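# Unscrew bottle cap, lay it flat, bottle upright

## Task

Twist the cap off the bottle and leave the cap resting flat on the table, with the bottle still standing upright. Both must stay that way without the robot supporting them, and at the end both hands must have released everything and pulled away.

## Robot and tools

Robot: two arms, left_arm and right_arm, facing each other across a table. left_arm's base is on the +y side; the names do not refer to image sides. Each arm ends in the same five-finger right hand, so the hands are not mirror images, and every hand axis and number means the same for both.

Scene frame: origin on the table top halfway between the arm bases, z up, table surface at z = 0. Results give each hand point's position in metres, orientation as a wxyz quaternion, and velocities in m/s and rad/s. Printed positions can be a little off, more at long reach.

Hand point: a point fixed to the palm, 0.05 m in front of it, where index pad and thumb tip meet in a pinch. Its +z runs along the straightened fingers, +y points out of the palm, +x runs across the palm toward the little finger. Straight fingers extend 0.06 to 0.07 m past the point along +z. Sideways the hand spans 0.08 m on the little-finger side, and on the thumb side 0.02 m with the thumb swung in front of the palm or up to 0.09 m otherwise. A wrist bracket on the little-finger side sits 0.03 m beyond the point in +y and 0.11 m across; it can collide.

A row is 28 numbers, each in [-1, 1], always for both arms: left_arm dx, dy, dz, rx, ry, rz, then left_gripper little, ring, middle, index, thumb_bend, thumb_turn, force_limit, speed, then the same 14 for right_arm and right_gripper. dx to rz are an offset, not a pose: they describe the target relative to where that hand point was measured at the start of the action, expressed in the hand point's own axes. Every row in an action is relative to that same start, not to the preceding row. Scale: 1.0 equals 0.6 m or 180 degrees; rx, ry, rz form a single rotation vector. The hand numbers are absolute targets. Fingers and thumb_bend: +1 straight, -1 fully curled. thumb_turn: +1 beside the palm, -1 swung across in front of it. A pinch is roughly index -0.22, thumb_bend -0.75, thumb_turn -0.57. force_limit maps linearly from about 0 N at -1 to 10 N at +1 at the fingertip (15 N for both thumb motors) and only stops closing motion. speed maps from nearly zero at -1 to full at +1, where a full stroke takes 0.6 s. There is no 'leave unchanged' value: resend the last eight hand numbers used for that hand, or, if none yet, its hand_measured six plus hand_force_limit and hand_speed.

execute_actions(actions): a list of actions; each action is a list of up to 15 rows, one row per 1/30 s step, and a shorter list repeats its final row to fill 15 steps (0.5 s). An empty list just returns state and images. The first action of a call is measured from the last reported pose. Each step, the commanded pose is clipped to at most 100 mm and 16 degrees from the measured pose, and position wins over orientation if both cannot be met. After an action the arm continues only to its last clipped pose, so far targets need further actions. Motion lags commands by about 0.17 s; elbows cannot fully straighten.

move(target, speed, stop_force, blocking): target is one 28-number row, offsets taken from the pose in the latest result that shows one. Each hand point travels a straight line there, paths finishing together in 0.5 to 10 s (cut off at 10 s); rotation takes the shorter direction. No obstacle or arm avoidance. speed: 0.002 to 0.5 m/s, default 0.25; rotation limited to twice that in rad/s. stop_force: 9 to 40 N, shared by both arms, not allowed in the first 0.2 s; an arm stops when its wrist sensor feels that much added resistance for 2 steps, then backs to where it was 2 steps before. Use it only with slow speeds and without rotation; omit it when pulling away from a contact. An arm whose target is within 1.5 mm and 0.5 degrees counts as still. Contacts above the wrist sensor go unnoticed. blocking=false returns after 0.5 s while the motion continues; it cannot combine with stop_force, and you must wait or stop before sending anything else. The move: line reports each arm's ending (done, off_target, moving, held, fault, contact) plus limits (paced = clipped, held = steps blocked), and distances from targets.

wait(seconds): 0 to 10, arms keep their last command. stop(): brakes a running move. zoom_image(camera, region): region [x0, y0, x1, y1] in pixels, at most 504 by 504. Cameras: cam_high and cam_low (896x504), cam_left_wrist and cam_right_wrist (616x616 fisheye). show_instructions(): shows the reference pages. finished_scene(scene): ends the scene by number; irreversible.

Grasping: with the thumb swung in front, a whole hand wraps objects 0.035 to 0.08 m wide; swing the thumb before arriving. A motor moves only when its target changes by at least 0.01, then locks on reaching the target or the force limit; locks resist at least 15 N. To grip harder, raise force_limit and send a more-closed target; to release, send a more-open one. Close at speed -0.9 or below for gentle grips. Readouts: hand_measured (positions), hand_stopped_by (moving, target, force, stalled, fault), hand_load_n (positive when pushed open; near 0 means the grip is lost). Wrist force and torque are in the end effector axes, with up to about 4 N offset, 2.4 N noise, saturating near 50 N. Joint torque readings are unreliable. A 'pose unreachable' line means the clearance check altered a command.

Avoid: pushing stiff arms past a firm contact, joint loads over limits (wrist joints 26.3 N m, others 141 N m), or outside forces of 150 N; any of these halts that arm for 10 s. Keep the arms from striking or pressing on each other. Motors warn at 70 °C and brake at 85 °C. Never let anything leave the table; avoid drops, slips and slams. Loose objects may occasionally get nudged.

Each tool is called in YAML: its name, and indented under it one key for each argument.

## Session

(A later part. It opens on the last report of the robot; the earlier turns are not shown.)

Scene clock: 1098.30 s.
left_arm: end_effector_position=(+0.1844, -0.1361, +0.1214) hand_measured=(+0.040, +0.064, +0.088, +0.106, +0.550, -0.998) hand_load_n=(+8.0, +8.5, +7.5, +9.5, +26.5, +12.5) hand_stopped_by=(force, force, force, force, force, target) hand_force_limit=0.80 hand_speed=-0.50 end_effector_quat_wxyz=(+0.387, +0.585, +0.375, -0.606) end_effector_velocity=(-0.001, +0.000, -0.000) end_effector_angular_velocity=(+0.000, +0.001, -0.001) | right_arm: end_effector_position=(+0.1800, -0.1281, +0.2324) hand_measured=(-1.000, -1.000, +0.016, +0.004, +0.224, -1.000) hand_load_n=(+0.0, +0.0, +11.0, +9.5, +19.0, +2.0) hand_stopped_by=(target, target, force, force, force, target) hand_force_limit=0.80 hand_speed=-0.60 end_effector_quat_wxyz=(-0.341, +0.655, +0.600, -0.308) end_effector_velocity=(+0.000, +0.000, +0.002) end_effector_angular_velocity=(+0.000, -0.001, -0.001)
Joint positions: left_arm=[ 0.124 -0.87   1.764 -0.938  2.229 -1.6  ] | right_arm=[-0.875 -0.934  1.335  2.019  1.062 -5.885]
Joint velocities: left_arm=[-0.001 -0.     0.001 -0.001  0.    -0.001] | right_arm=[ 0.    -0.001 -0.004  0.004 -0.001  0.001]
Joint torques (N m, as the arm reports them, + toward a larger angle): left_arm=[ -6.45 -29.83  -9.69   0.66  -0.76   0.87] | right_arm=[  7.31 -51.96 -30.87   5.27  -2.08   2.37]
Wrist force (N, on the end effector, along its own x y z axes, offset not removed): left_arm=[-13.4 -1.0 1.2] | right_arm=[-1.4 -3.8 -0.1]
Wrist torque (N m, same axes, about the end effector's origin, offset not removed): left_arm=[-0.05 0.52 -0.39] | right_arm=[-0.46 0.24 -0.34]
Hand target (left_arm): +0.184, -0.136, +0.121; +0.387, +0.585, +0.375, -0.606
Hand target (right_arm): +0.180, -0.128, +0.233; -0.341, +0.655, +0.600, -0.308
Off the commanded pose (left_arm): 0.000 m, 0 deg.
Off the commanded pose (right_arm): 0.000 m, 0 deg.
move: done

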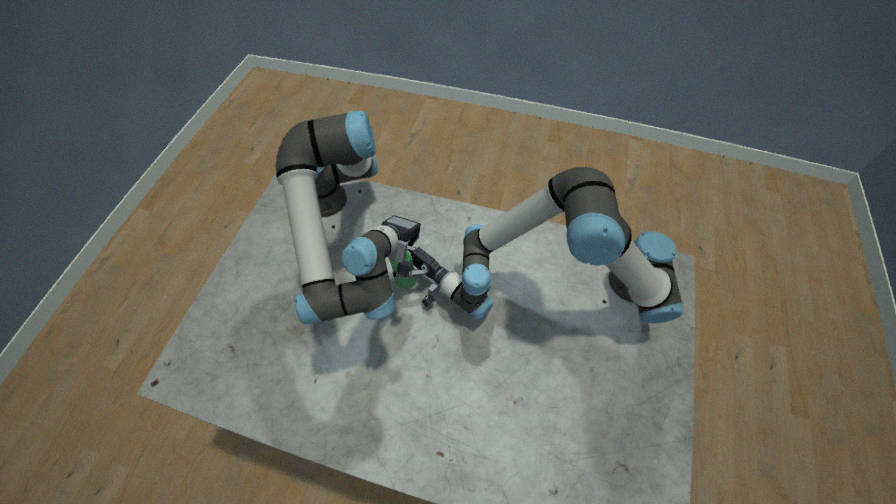

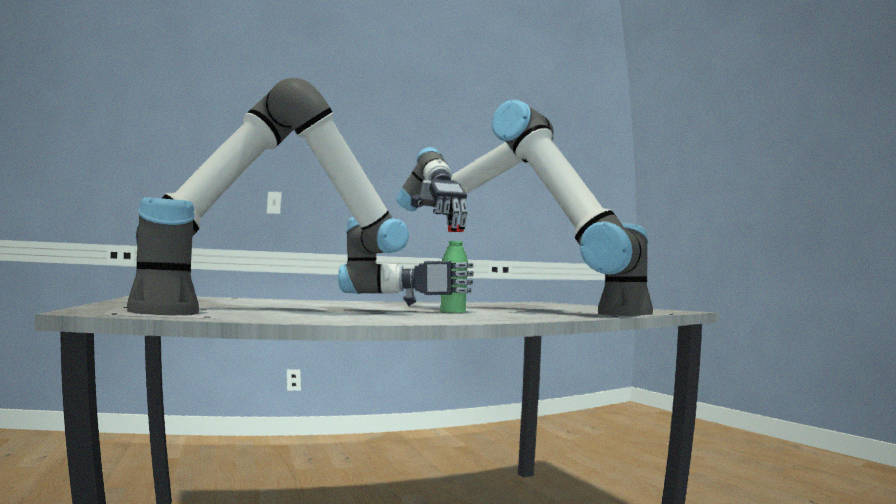

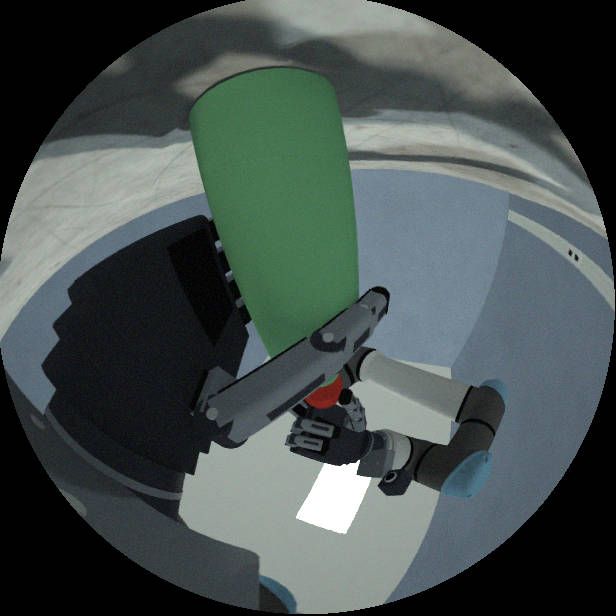

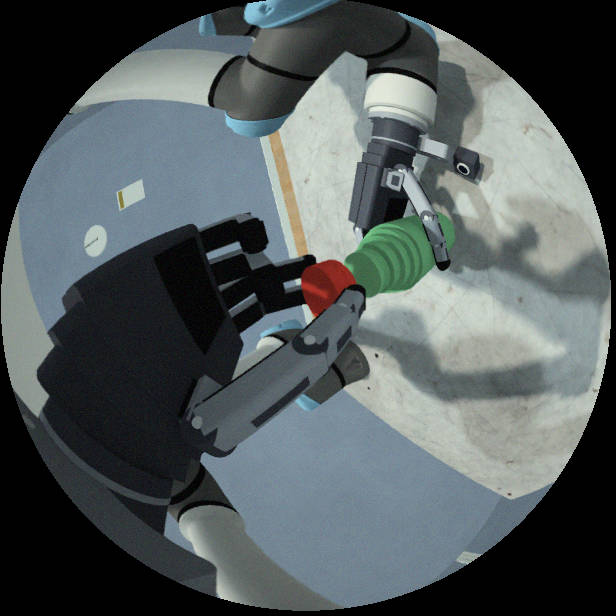

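move:
  target: [0,0,0,0,0,0,0.9,0.9,0.9,0.9,1,-1,0.8,-0.3, -0.1992,0.0374,0.0043,0,0.184,0.1246,-1,-1,-0.35,-0.3,-0.8,-1,0.8,-0.6]
  speed: 0.25

zoom_image:
  camera: "cam_low"
  region: [380,170,560,330]

Scene clock: 1128.80 s.
left_arm: end_effector_position=(+0.1844, -0.1360, +0.1214) hand_measured=(+0.900, +0.900, +0.900, +0.900, +1.000, -1.000) hand_load_n=(+0.0, +0.0, +0.0, +0.0, +0.0, +0.0) hand_stopped_by=(target, target, target, target, target, target) hand_force_limit=0.80 hand_speed=-0.30 end_effector_quat_wxyz=(+0.387, +0.585, +0.375, -0.606) end_effector_velocity=(-0.000, +0.000, -0.001) end_effector_angular_velocity=(+0.001, +0.001, -0.000) | right_arm: end_effector_position=(+0.1804, -0.2480, +0.2122) hand_measured=(-1.000, -1.000, +0.016, +0.004, +0.224, -1.000) hand_load_n=(+0.0, +0.0, +11.0, +9.5, +19.0, +2.0) hand_stopped_by=(target, target, force, force, force, target) hand_force_limit=0.80 hand_speed=-0.60 end_effector_quat_wxyz=(-0.431, +0.818, +0.342, -0.170) end_effector_velocity=(+0.000, -0.002, +0.000) end_effector_angular_velocity=(+0.001, -0.001, -0.011)
Joint positions: left_arm=[ 0.124 -0.87   1.764 -0.938  2.229 -1.6  ] | right_arm=[-1.343 -1.249  1.871  1.694  0.888 -5.704]
Joint velocities: left_arm=[-0.     0.     0.001  0.     0.    -0.001] | right_arm=[-0.01  -0.005  0.007 -0.003 -0.001  0.001]
Joint torques (N m, as the arm reports them, + toward a larger angle): left_arm=[ -1.49 -43.81 -10.13   0.65  -0.85   0.68] | right_arm=[ -4.4  -39.01  -1.72  -0.06  -2.42   2.15]
Wrist force (N, on the end effector, along its own x y z axes, offset not removed): left_arm=[-2.4 0.5 -0.3] | right_arm=[2.9 -3.9 -2.9]
Wrist torque (N m, same axes, about the end effector's origin, offset not removed): left_arm=[0.14 0.32 -0.22] | right_arm=[-0.34 -0.33 -0.06]
Hand target (left_arm): +0.184, -0.136, +0.121; +0.387, +0.585, +0.375, -0.606
Hand target (right_arm): +0.180, -0.248, +0.212; -0.431, +0.818, +0.342, -0.170
Off the commanded pose (left_arm): 0.000 m, 0 deg.
Off the commanded pose (right_arm): 0.001 m, 0 deg.
move: done

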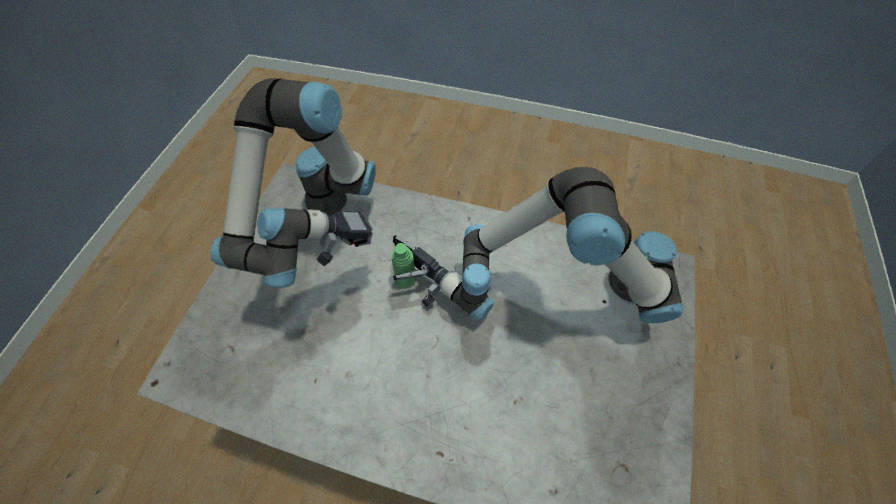

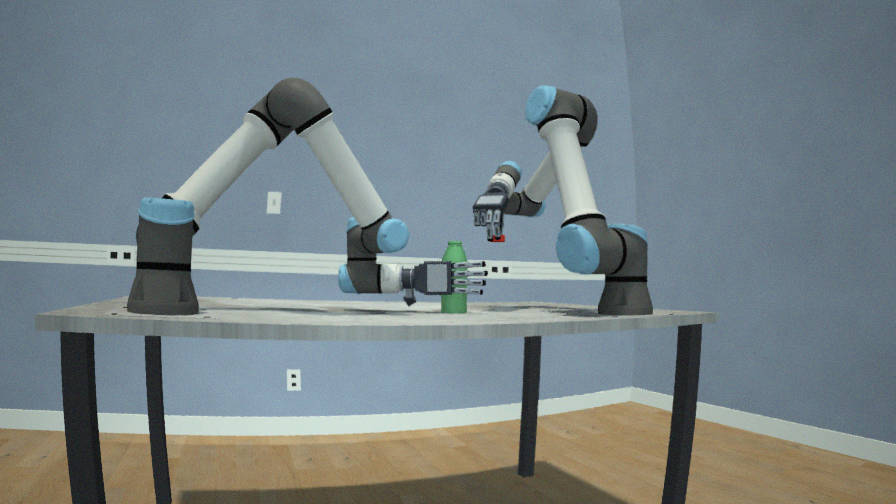

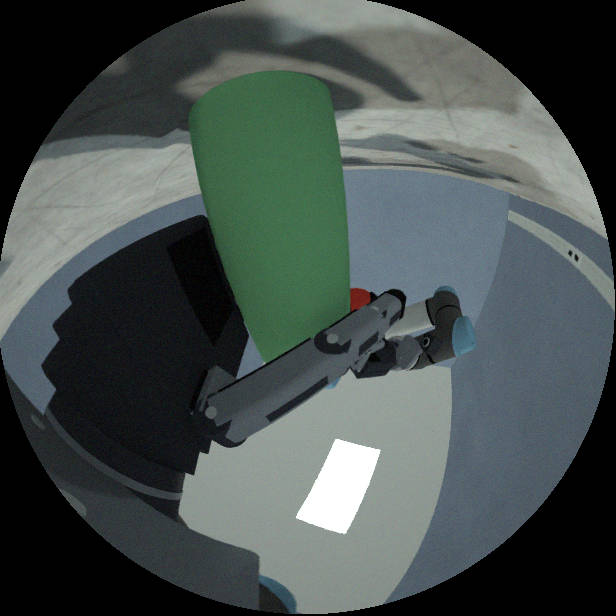

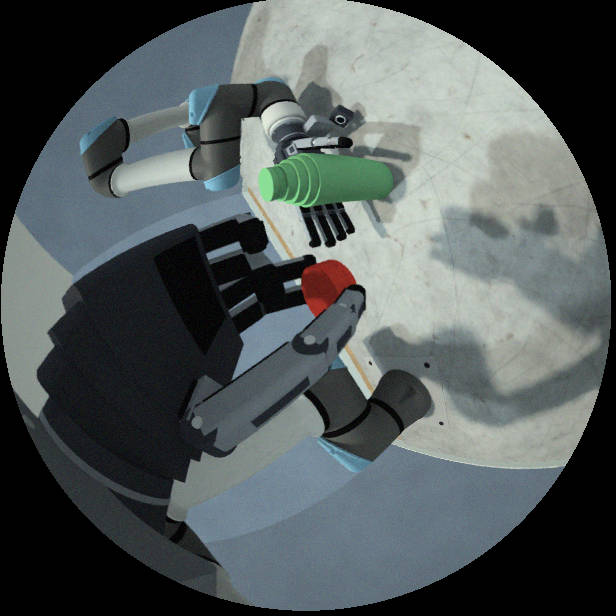

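Region (380, 170, 560, 330) of cam_low's 896x504 image, scaled by 2.800, with more detail than that image has.

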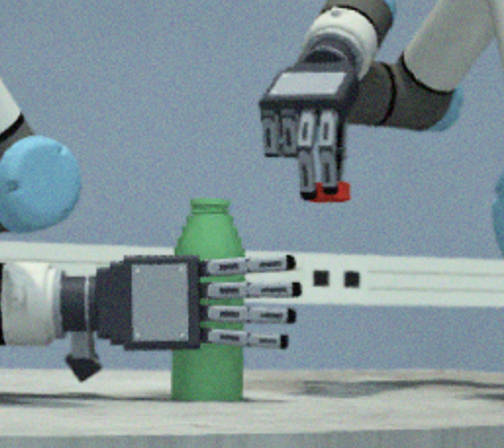

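move:
  target: [-0.05,-0.05,-0.30,0,0,0,0.9,0.9,0.9,0.9,1,-1,0.8,-0.3, -0.0436,0.259,0.1227,0,0,0,-1,-1,-0.35,-0.3,-0.8,-1,0.8,-0.6]
  speed: 0.2

zoom_image:
  camera: "cam_low"
  region: [420,220,580,330]

Scene clock: 1145.07 s.
left_arm: end_effector_position=(+0.2330, +0.0406, +0.1451) hand_measured=(+0.900, +0.900, +0.900, +0.900, +1.000, -1.000) hand_load_n=(+0.0, +0.0, +0.0, +0.0, +0.0, +0.0) hand_stopped_by=(target, target, target, target, target, target) hand_force_limit=0.80 hand_speed=-0.30 end_effector_quat_wxyz=(+0.387, +0.584, +0.375, -0.606) end_effector_velocity=(+0.000, +0.001, +0.001) end_effector_angular_velocity=(-0.002, -0.001, -0.001) | right_arm: end_effector_position=(+0.1834, -0.2847, +0.0423) hand_measured=(-1.000, -1.000, +0.016, +0.004, +0.224, -1.000) hand_load_n=(+0.0, +0.0, +11.0, +9.5, +19.0, +2.0) hand_stopped_by=(target, target, force, force, force, target) hand_force_limit=0.80 hand_speed=-0.60 end_effector_quat_wxyz=(-0.431, +0.818, +0.342, -0.170) end_effector_velocity=(-0.000, -0.000, -0.002) end_effector_angular_velocity=(+0.001, +0.001, +0.001)
Joint positions: left_arm=[ 0.35  -1.096  2.122 -1.081  2.455 -1.616] | right_arm=[-1.441 -0.945  2.012  1.302  0.957 -5.792]
Joint velocities: left_arm=[ 0.003 -0.003  0.002 -0.001  0.003 -0.001] | right_arm=[-0.001  0.005  0.001 -0.004  0.001 -0.002]
Joint torques (N m, as the arm reports them, + toward a larger angle): left_arm=[ 11.87 -32.68  -4.06  -3.65   2.25  -2.07] | right_arm=[ -4.4  -19.82  -7.86   0.4    0.86  -2.68]
Wrist force (N, on the end effector, along its own x y z axes, offset not removed): left_arm=[0.8 -0.6 -1.1] | right_arm=[0.3 -2.9 -2.9]
Wrist torque (N m, same axes, about the end effector's origin, offset not removed): left_arm=[-0.11 -0.16 0.14] | right_arm=[-0.23 0.20 -0.29]
Hand target (left_arm): +0.233, +0.041, +0.145; +0.387, +0.584, +0.375, -0.606
Hand target (right_arm): +0.184, -0.285, +0.042; -0.431, +0.818, +0.342, -0.170
Off the commanded pose (left_arm): 0.000 m, 0 deg.
Off the commanded pose (right_arm): 0.000 m, 0 deg.
move: done

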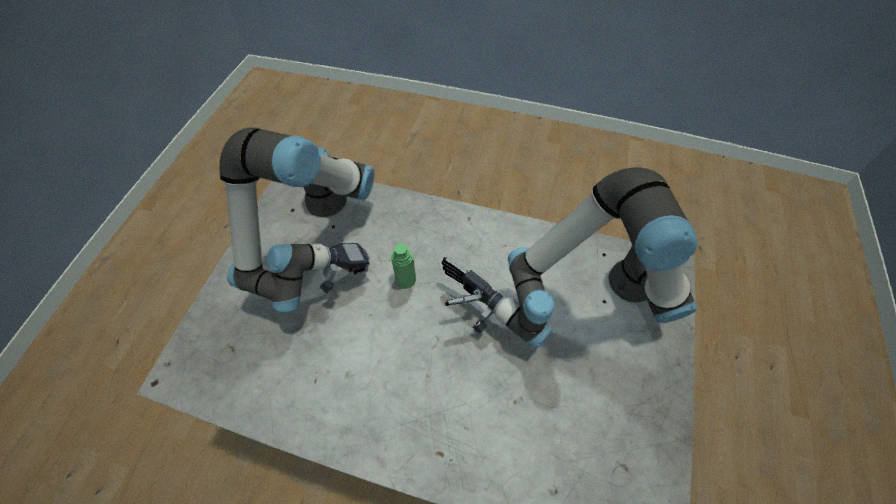

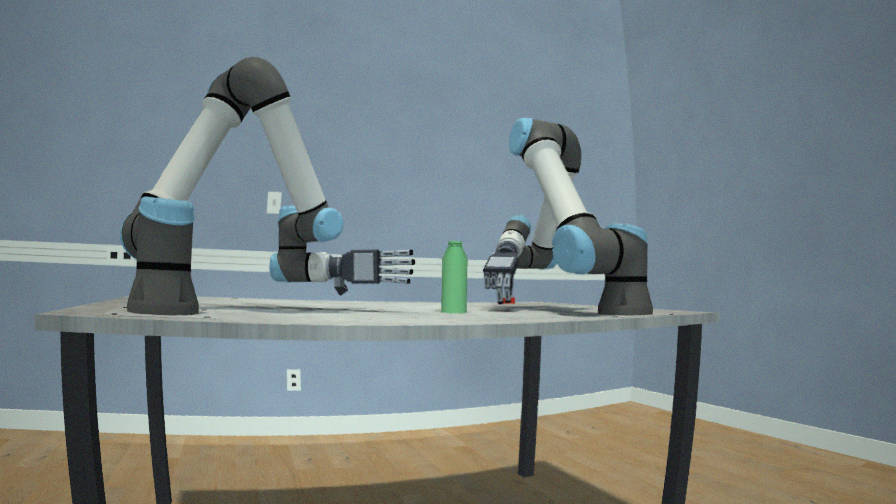

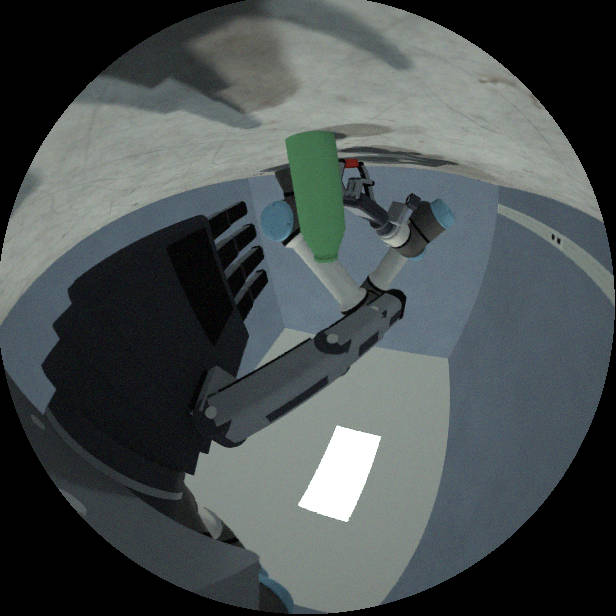

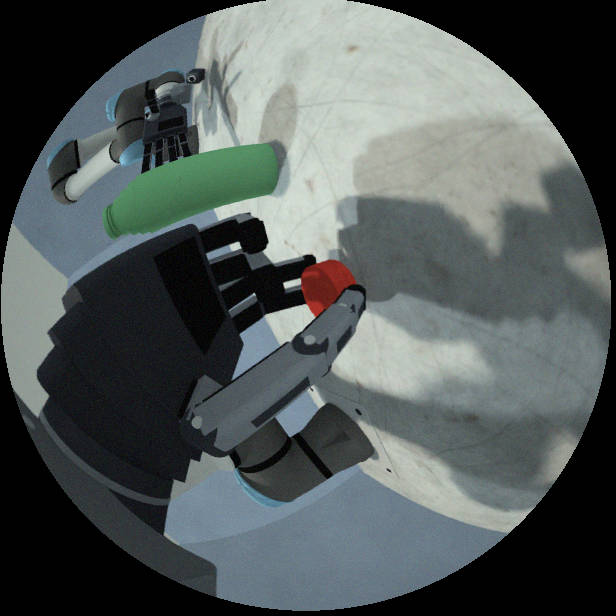

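Region (420, 220, 580, 330) of cam_low's 896x504 image, scaled by 3.150, with more detail than that image has; it fills the top 346 rows of this view, and the rest is white.

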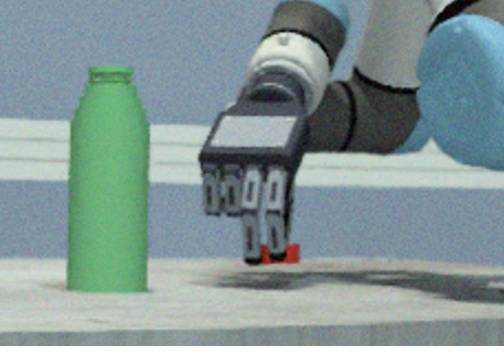

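move:
  target: [0,0,0,0,0,0,0.9,0.9,0.9,0.9,1,-1,0.8,-0.3, 0,0.0331,0.0224,0,0,0,-1,-1,-0.35,-0.3,-0.8,-1,0.8,-0.6]
  speed: 0.01
  stop_force: 9

zoom_image:
  camera: "cam_low"
  region: [460,250,560,330]

Scene clock: 1158.17 s.
left_arm: end_effector_position=(+0.2330, +0.0406, +0.1451) hand_measured=(+0.900, +0.900, +0.900, +0.900, +1.000, -1.000) hand_load_n=(+0.0, +0.0, +0.0, +0.0, +0.0, +0.0) hand_stopped_by=(target, target, target, target, target, target) hand_force_limit=0.80 hand_speed=-0.30 end_effector_quat_wxyz=(+0.387, +0.584, +0.375, -0.606) end_effector_velocity=(+0.000, -0.001, +0.001) end_effector_angular_velocity=(-0.001, -0.000, -0.001) | right_arm: end_effector_position=(+0.1839, -0.2846, +0.0209) hand_measured=(-1.000, -1.000, +0.016, +0.004, +0.226, -1.000) hand_load_n=(+0.0, +0.0, +10.0, +8.5, +19.5, +2.0) hand_stopped_by=(target, target, force, force, force, target) hand_force_limit=0.80 hand_speed=-0.60 end_effector_quat_wxyz=(-0.431, +0.818, +0.342, -0.170) end_effector_velocity=(+0.000, -0.001, +0.003) end_effector_angular_velocity=(-0.002, -0.000, +0.001)
Joint positions: left_arm=[ 0.35  -1.096  2.122 -1.081  2.455 -1.616] | right_arm=[-1.441 -0.896  2.009  1.255  0.957 -5.792]
Joint velocities: left_arm=[-0.001 -0.    -0.002  0.001 -0.    -0.   ] | right_arm=[ 0.    -0.008 -0.     0.007  0.002  0.001]
Joint torques (N m, as the arm reports them, + toward a larger angle): left_arm=[-12.5  -21.98 -19.83   1.14  -1.96   2.32] | right_arm=[  6.97 -38.95 -12.55   0.91   2.27   1.48]
Wrist force (N, on the end effector, along its own x y z axes, offset not removed): left_arm=[-1.7 -1.0 -0.2] | right_arm=[-3.1 -19.0 -12.5]
Wrist torque (N m, same axes, about the end effector's origin, offset not removed): left_arm=[-0.19 0.26 -0.12] | right_arm=[0.20 0.46 -0.49]
Hand target (left_arm): +0.233, +0.041, +0.145; +0.387, +0.584, +0.375, -0.606
Hand target (right_arm): +0.184, -0.285, +0.021; -0.431, +0.818, +0.342, -0.170
Off the commanded pose (left_arm): 0.000 m, 0 deg.
Off the commanded pose (right_arm): 0.003 m, 0 deg.
move: contact (right_arm)

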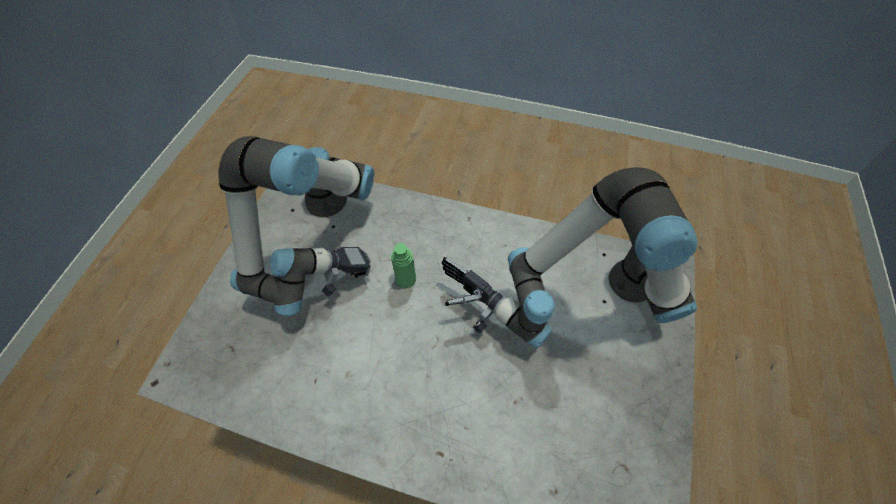

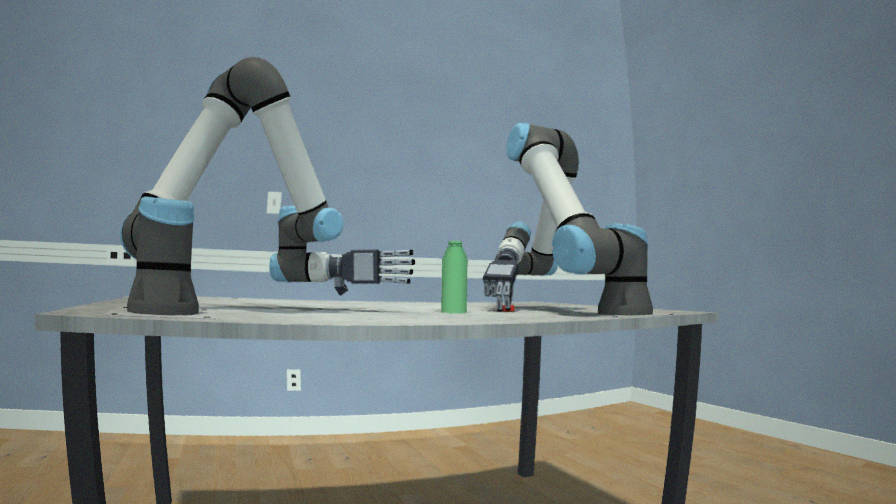

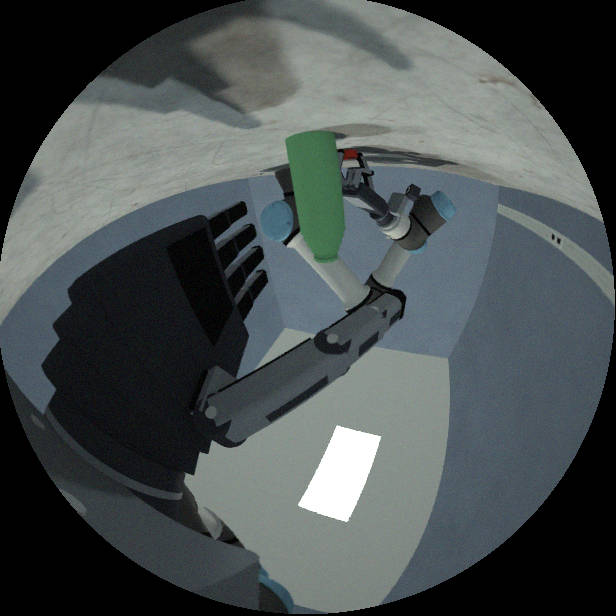

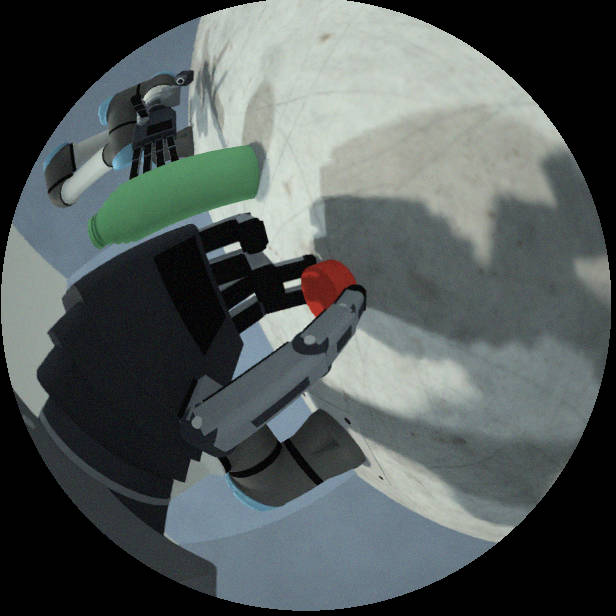

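Region (460, 250, 560, 330) of cam_low's 896x504 image, scaled by 5.040, with more detail than that image has; it fills the top 403 rows of this view, and the rest is white.

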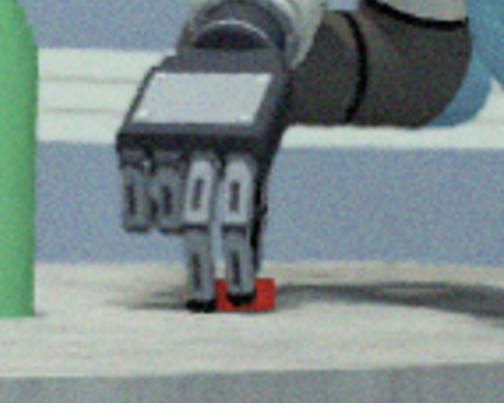

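move:
  target: [0,0,0,0,0,0,0.9,0.9,0.9,0.9,1,-1,0.8,-0.3, 0,-0.0028,-0.0019,0,0,0,-1,-1,0.3,0.3,0.4,-1,0.8,-0.6]
  speed: 0.01

move:
  target: [0,0,0,0,0,0,0.9,0.9,0.9,0.9,1,-1,0.8,-0.3, 0,-0.0414,-0.028,0,0,0,-1,-1,0.3,0.3,0.4,-1,0.8,-0.6]
  speed: 0.06

zoom_image:
  camera: "cam_low"
  region: [460,250,560,330]

Scene clock: 1169.57 s.
left_arm: end_effector_position=(+0.2330, +0.0406, +0.1451) hand_measured=(+0.900, +0.900, +0.900, +0.900, +1.000, -1.000) hand_load_n=(+0.0, +0.0, +0.0, +0.0, +0.0, +0.0) hand_stopped_by=(target, target, target, target, target, target) hand_force_limit=0.80 hand_speed=-0.30 end_effector_quat_wxyz=(+0.387, +0.584, +0.375, -0.606) end_effector_velocity=(+0.000, +0.000, -0.000) end_effector_angular_velocity=(-0.000, -0.001, +0.001) | right_arm: end_effector_position=(+0.1839, -0.2846, +0.0229) hand_measured=(-1.000, -1.000, +0.300, +0.300, +0.400, -1.000) hand_load_n=(+0.0, +0.0, +0.0, +0.0, +0.0, +0.0) hand_stopped_by=(target, target, target, target, target, target) hand_force_limit=0.80 hand_speed=-0.60 end_effector_quat_wxyz=(-0.431, +0.818, +0.342, -0.170) end_effector_velocity=(+0.000, +0.000, +0.001) end_effector_angular_velocity=(-0.000, +0.000, -0.001)
Joint positions: left_arm=[ 0.35  -1.096  2.122 -1.081  2.455 -1.616] | right_arm=[-1.441 -0.9    2.009  1.259  0.957 -5.792]
Joint velocities: left_arm=[ 0.001 -0.     0.001 -0.    -0.     0.001] | right_arm=[-0.    -0.002  0.     0.001 -0.001  0.001]
Joint torques (N m, as the arm reports them, + toward a larger angle): left_arm=[-10.73 -22.45 -18.55   0.41  -1.9    0.97] | right_arm=[ -3.52 -43.82   7.7    5.11  -2.12  -2.03]
Wrist force (N, on the end effector, along its own x y z axes, offset not removed): left_arm=[-0.5 -0.1 3.2] | right_arm=[1.4 -3.8 -1.3]
Wrist torque (N m, same axes, about the end effector's origin, offset not removed): left_arm=[-0.27 0.11 0.03] | right_arm=[-0.37 -0.05 -0.12]
Hand target (left_arm): +0.233, +0.041, +0.145; +0.387, +0.584, +0.375, -0.606
Hand target (right_arm): +0.184, -0.285, +0.023; -0.431, +0.818, +0.342, -0.170
Off the commanded pose (left_arm): 0.000 m, 0 deg.
Off the commanded pose (right_arm): 0.000 m, 0 deg.
move: done

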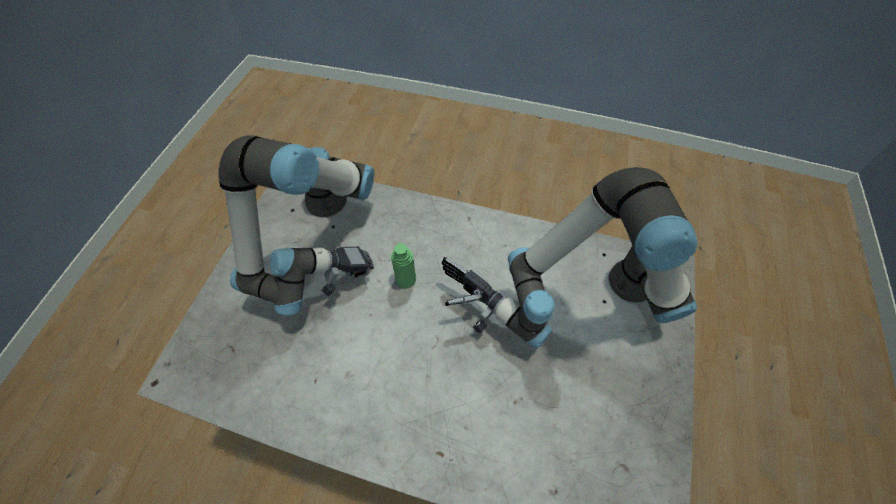

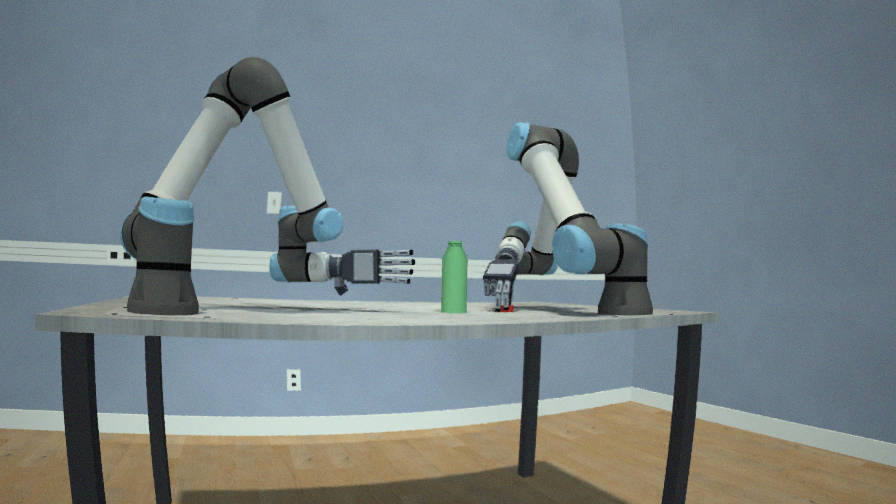

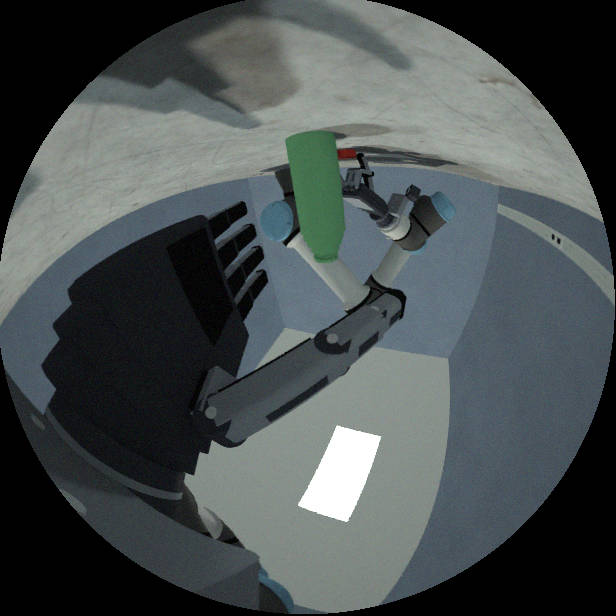

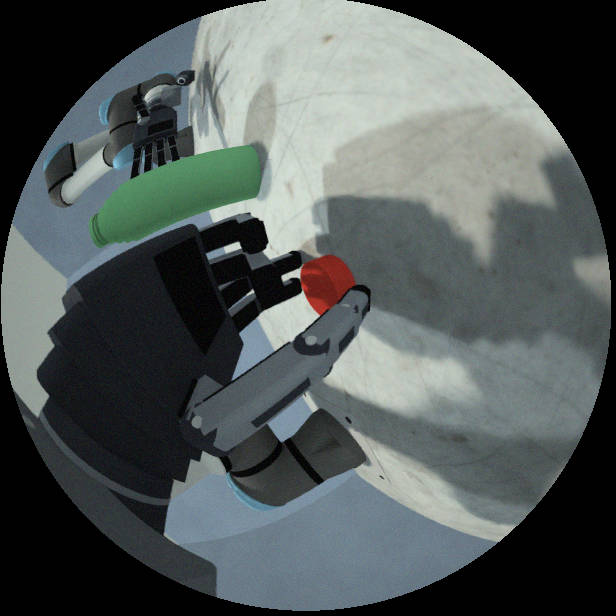

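Scene clock: 1170.47 s.
left_arm: end_effector_position=(+0.2330, +0.0406, +0.1451) hand_measured=(+0.900, +0.900, +0.900, +0.900, +1.000, -1.000) hand_load_n=(+0.0, +0.0, +0.0, +0.0, +0.0, +0.0) hand_stopped_by=(target, target, target, target, target, target) hand_force_limit=0.80 hand_speed=-0.30 end_effector_quat_wxyz=(+0.387, +0.584, +0.375, -0.606) end_effector_velocity=(+0.001, +0.000, +0.000) end_effector_angular_velocity=(-0.000, +0.000, +0.001) | right_arm: end_effector_position=(+0.1832, -0.2847, +0.0527) hand_measured=(-1.000, -1.000, +0.300, +0.300, +0.400, -1.000) hand_load_n=(+0.0, +0.0, +0.0, +0.0, +0.0, +0.0) hand_stopped_by=(target, target, target, target, target, target) hand_force_limit=0.80 hand_speed=-0.60 end_effector_quat_wxyz=(-0.431, +0.818, +0.342, -0.170) end_effector_velocity=(+0.001, -0.000, +0.002) end_effector_angular_velocity=(+0.000, -0.001, +0.000)
Joint positions: left_arm=[ 0.35  -1.096  2.122 -1.081  2.455 -1.616] | right_arm=[-1.441 -0.969  2.012  1.326  0.957 -5.792]
Joint velocities: left_arm=[ 0.001 -0.     0.    -0.     0.    -0.001] | right_arm=[-0.    -0.005 -0.002  0.006  0.    -0.001]
Joint torques (N m, as the arm reports them, + toward a larger angle): left_arm=[-11.35 -22.46 -19.02   0.5   -1.66   0.63] | right_arm=[ -4.57 -42.99  -9.99   5.62   0.92  -2.63]
Wrist force (N, on the end effector, along its own x y z axes, offset not removed): left_arm=[-0.1 0.3 -2.0] | right_arm=[0.7 -4.3 -2.8]
Wrist torque (N m, same axes, about the end effector's origin, offset not removed): left_arm=[0.07 -0.03 0.00] | right_arm=[-0.45 0.13 -0.42]
Hand target (left_arm): +0.233, +0.041, +0.145; +0.387, +0.584, +0.375, -0.606
Hand target (right_arm): +0.183, -0.285, +0.053; -0.431, +0.818, +0.342, -0.170
Off the commanded pose (left_arm): 0.000 m, 0 deg.
Off the commanded pose (right_arm): 0.000 m, 0 deg.
move: done

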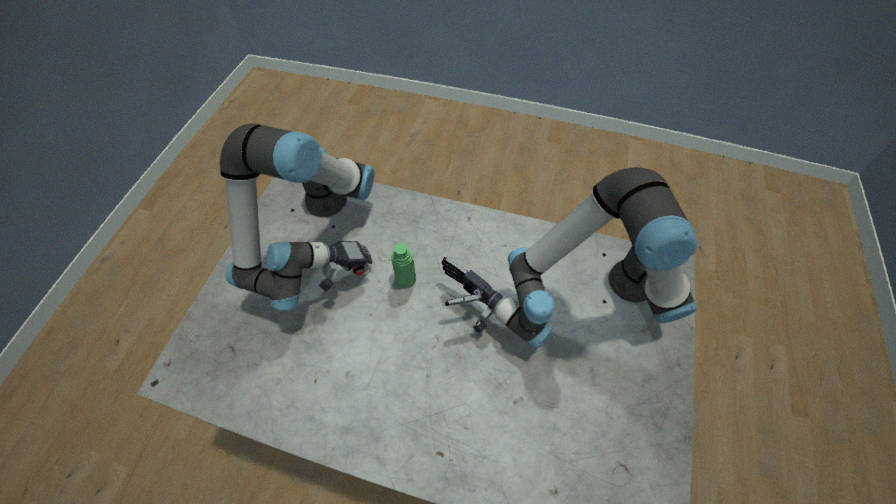

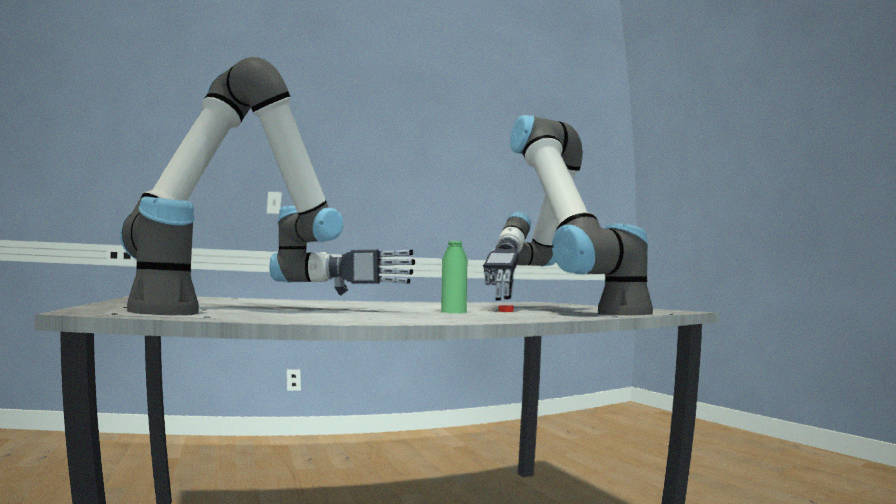

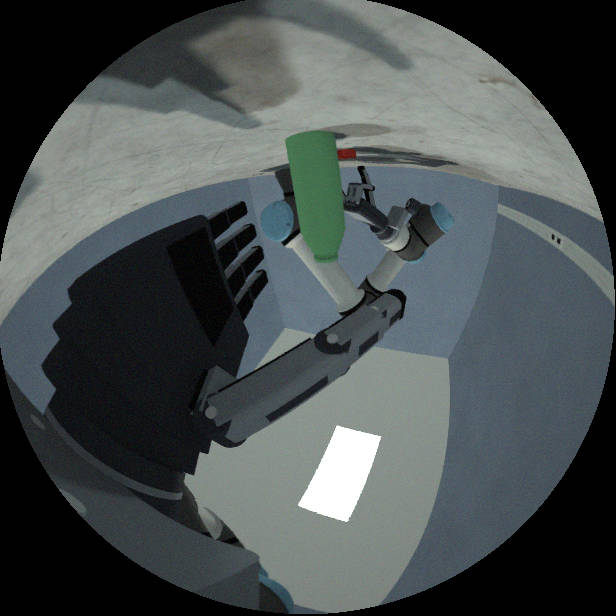

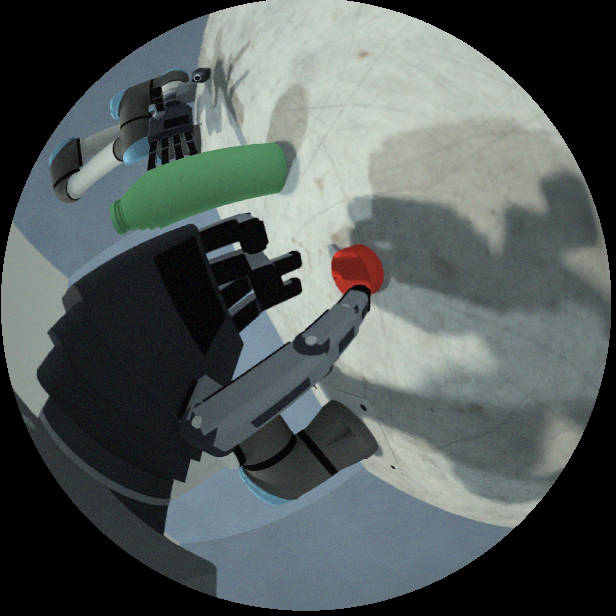

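Region (460, 250, 560, 330) of cam_low's 896x504 image, scaled by 5.040, with more detail than that image has; it fills the top 403 rows of this view, and the rest is white.

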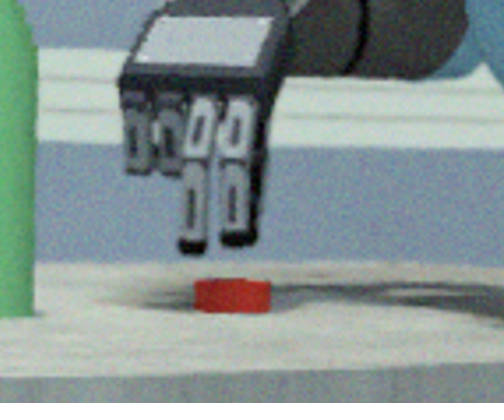

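move:
  target: [0,0,-0.1,0,0,0,0.9,0.9,0.9,0.9,1,-1,0.8,-0.3, 0,-0.119,-0.181,0,0,0,-1,-1,0.3,0.3,0.4,-1,0.8,-0.6]
  speed: 0.25

Scene clock: 1179.07 s.
left_arm: end_effector_position=(+0.2581, +0.0951, +0.1430) hand_measured=(+0.900, +0.900, +0.900, +0.900, +1.000, -1.000) hand_load_n=(+0.0, +0.0, +0.0, +0.0, +0.0, +0.0) hand_stopped_by=(target, target, target, target, target, target) hand_force_limit=0.80 hand_speed=-0.30 end_effector_quat_wxyz=(+0.387, +0.584, +0.375, -0.606) end_effector_velocity=(+0.001, -0.000, +0.001) end_effector_angular_velocity=(-0.002, -0.000, +0.000) | right_arm: end_effector_position=(+0.2161, -0.3203, +0.1731) hand_measured=(-1.000, -1.000, +0.300, +0.300, +0.400, -1.000) hand_load_n=(+0.0, +0.0, +0.0, +0.0, +0.0, +0.0) hand_stopped_by=(target, target, target, target, target, target) hand_force_limit=0.80 hand_speed=-0.60 end_effector_quat_wxyz=(-0.431, +0.818, +0.342, -0.170) end_effector_velocity=(+0.001, -0.001, +0.002) end_effector_angular_velocity=(-0.000, -0.001, -0.000)
Joint positions: left_arm=[ 0.474 -1.119  2.177 -1.124  2.579 -1.629] | right_arm=[-1.529 -1.168  1.898  1.677  1.021 -5.863]
Joint velocities: left_arm=[ 0.002  0.    -0.002 -0.001  0.002 -0.001] | right_arm=[-0.001 -0.002 -0.004  0.005  0.001 -0.001]
Joint torques (N m, as the arm reports them, + toward a larger angle): left_arm=[ 11.31 -32.75  -3.93  -3.39   1.81  -2.2 ] | right_arm=[ -4.42 -38.79 -27.06   4.98   1.06  -2.4 ]
Wrist force (N, on the end effector, along its own x y z axes, offset not removed): left_arm=[1.8 1.3 -4.3] | right_arm=[1.6 -2.2 -1.8]
Wrist torque (N m, same axes, about the end effector's origin, offset not removed): left_arm=[0.55 -0.13 0.23] | right_arm=[-0.22 -0.20 -0.12]
Hand target (left_arm): +0.258, +0.095, +0.143; +0.387, +0.584, +0.375, -0.606
Hand target (right_arm): +0.216, -0.320, +0.173; -0.431, +0.818, +0.342, -0.170
Off the commanded pose (left_arm): 0.000 m, 0 deg.
Off the commanded pose (right_arm): 0.000 m, 0 deg.
move: done

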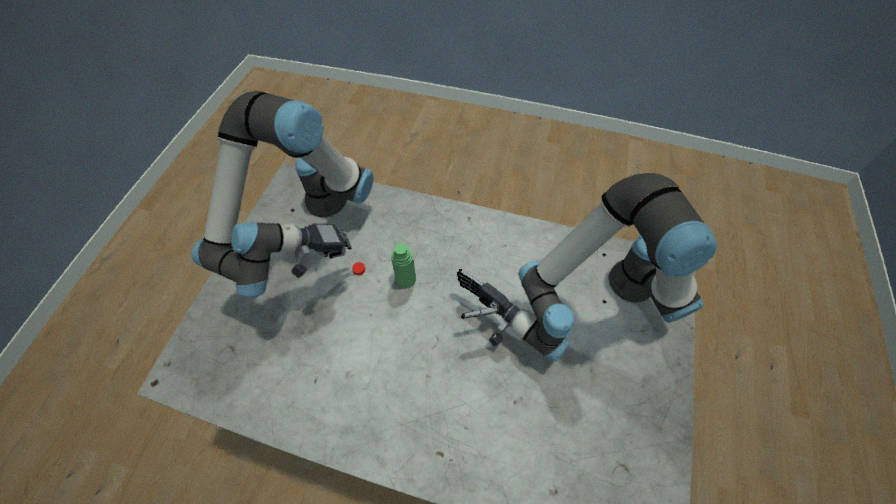

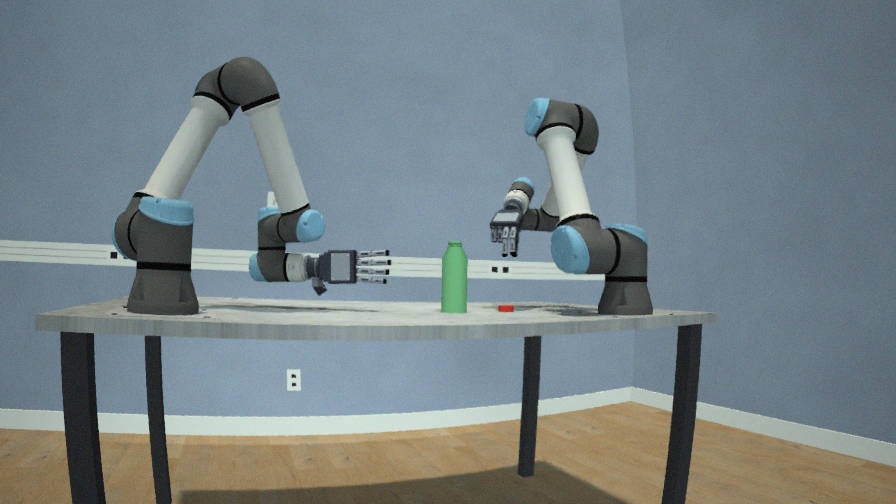

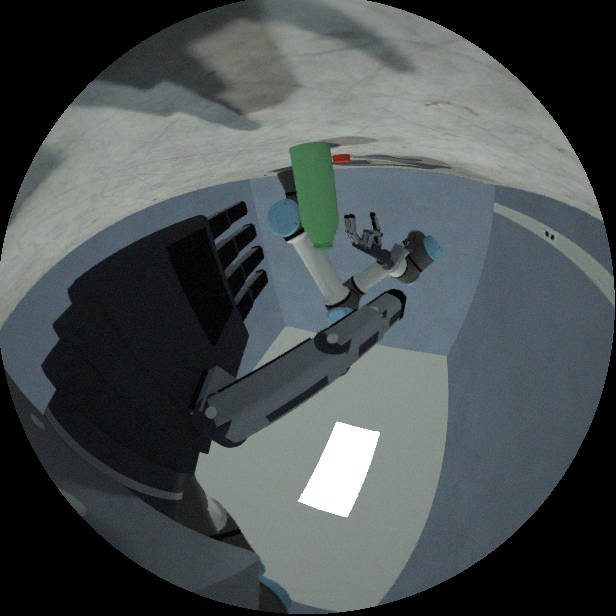

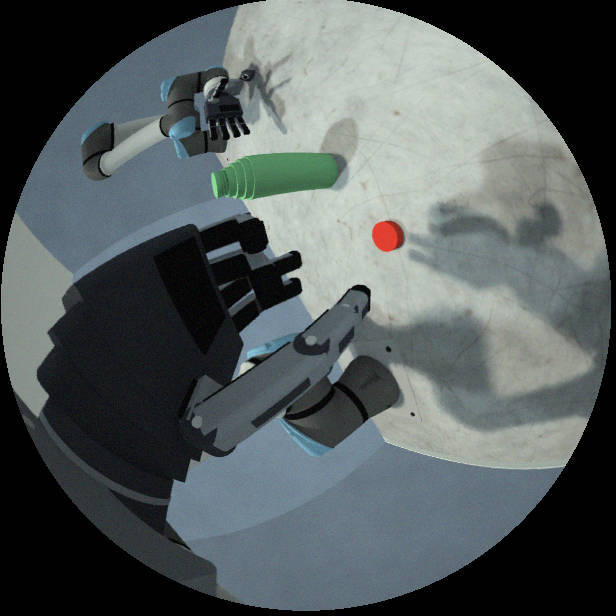

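The cap is lying flat on the table, the bottle is standing upright, and both arms are clear, so I'm ending the scene.

finished_scene:
  scene: 2

The scene is finished: the task was done.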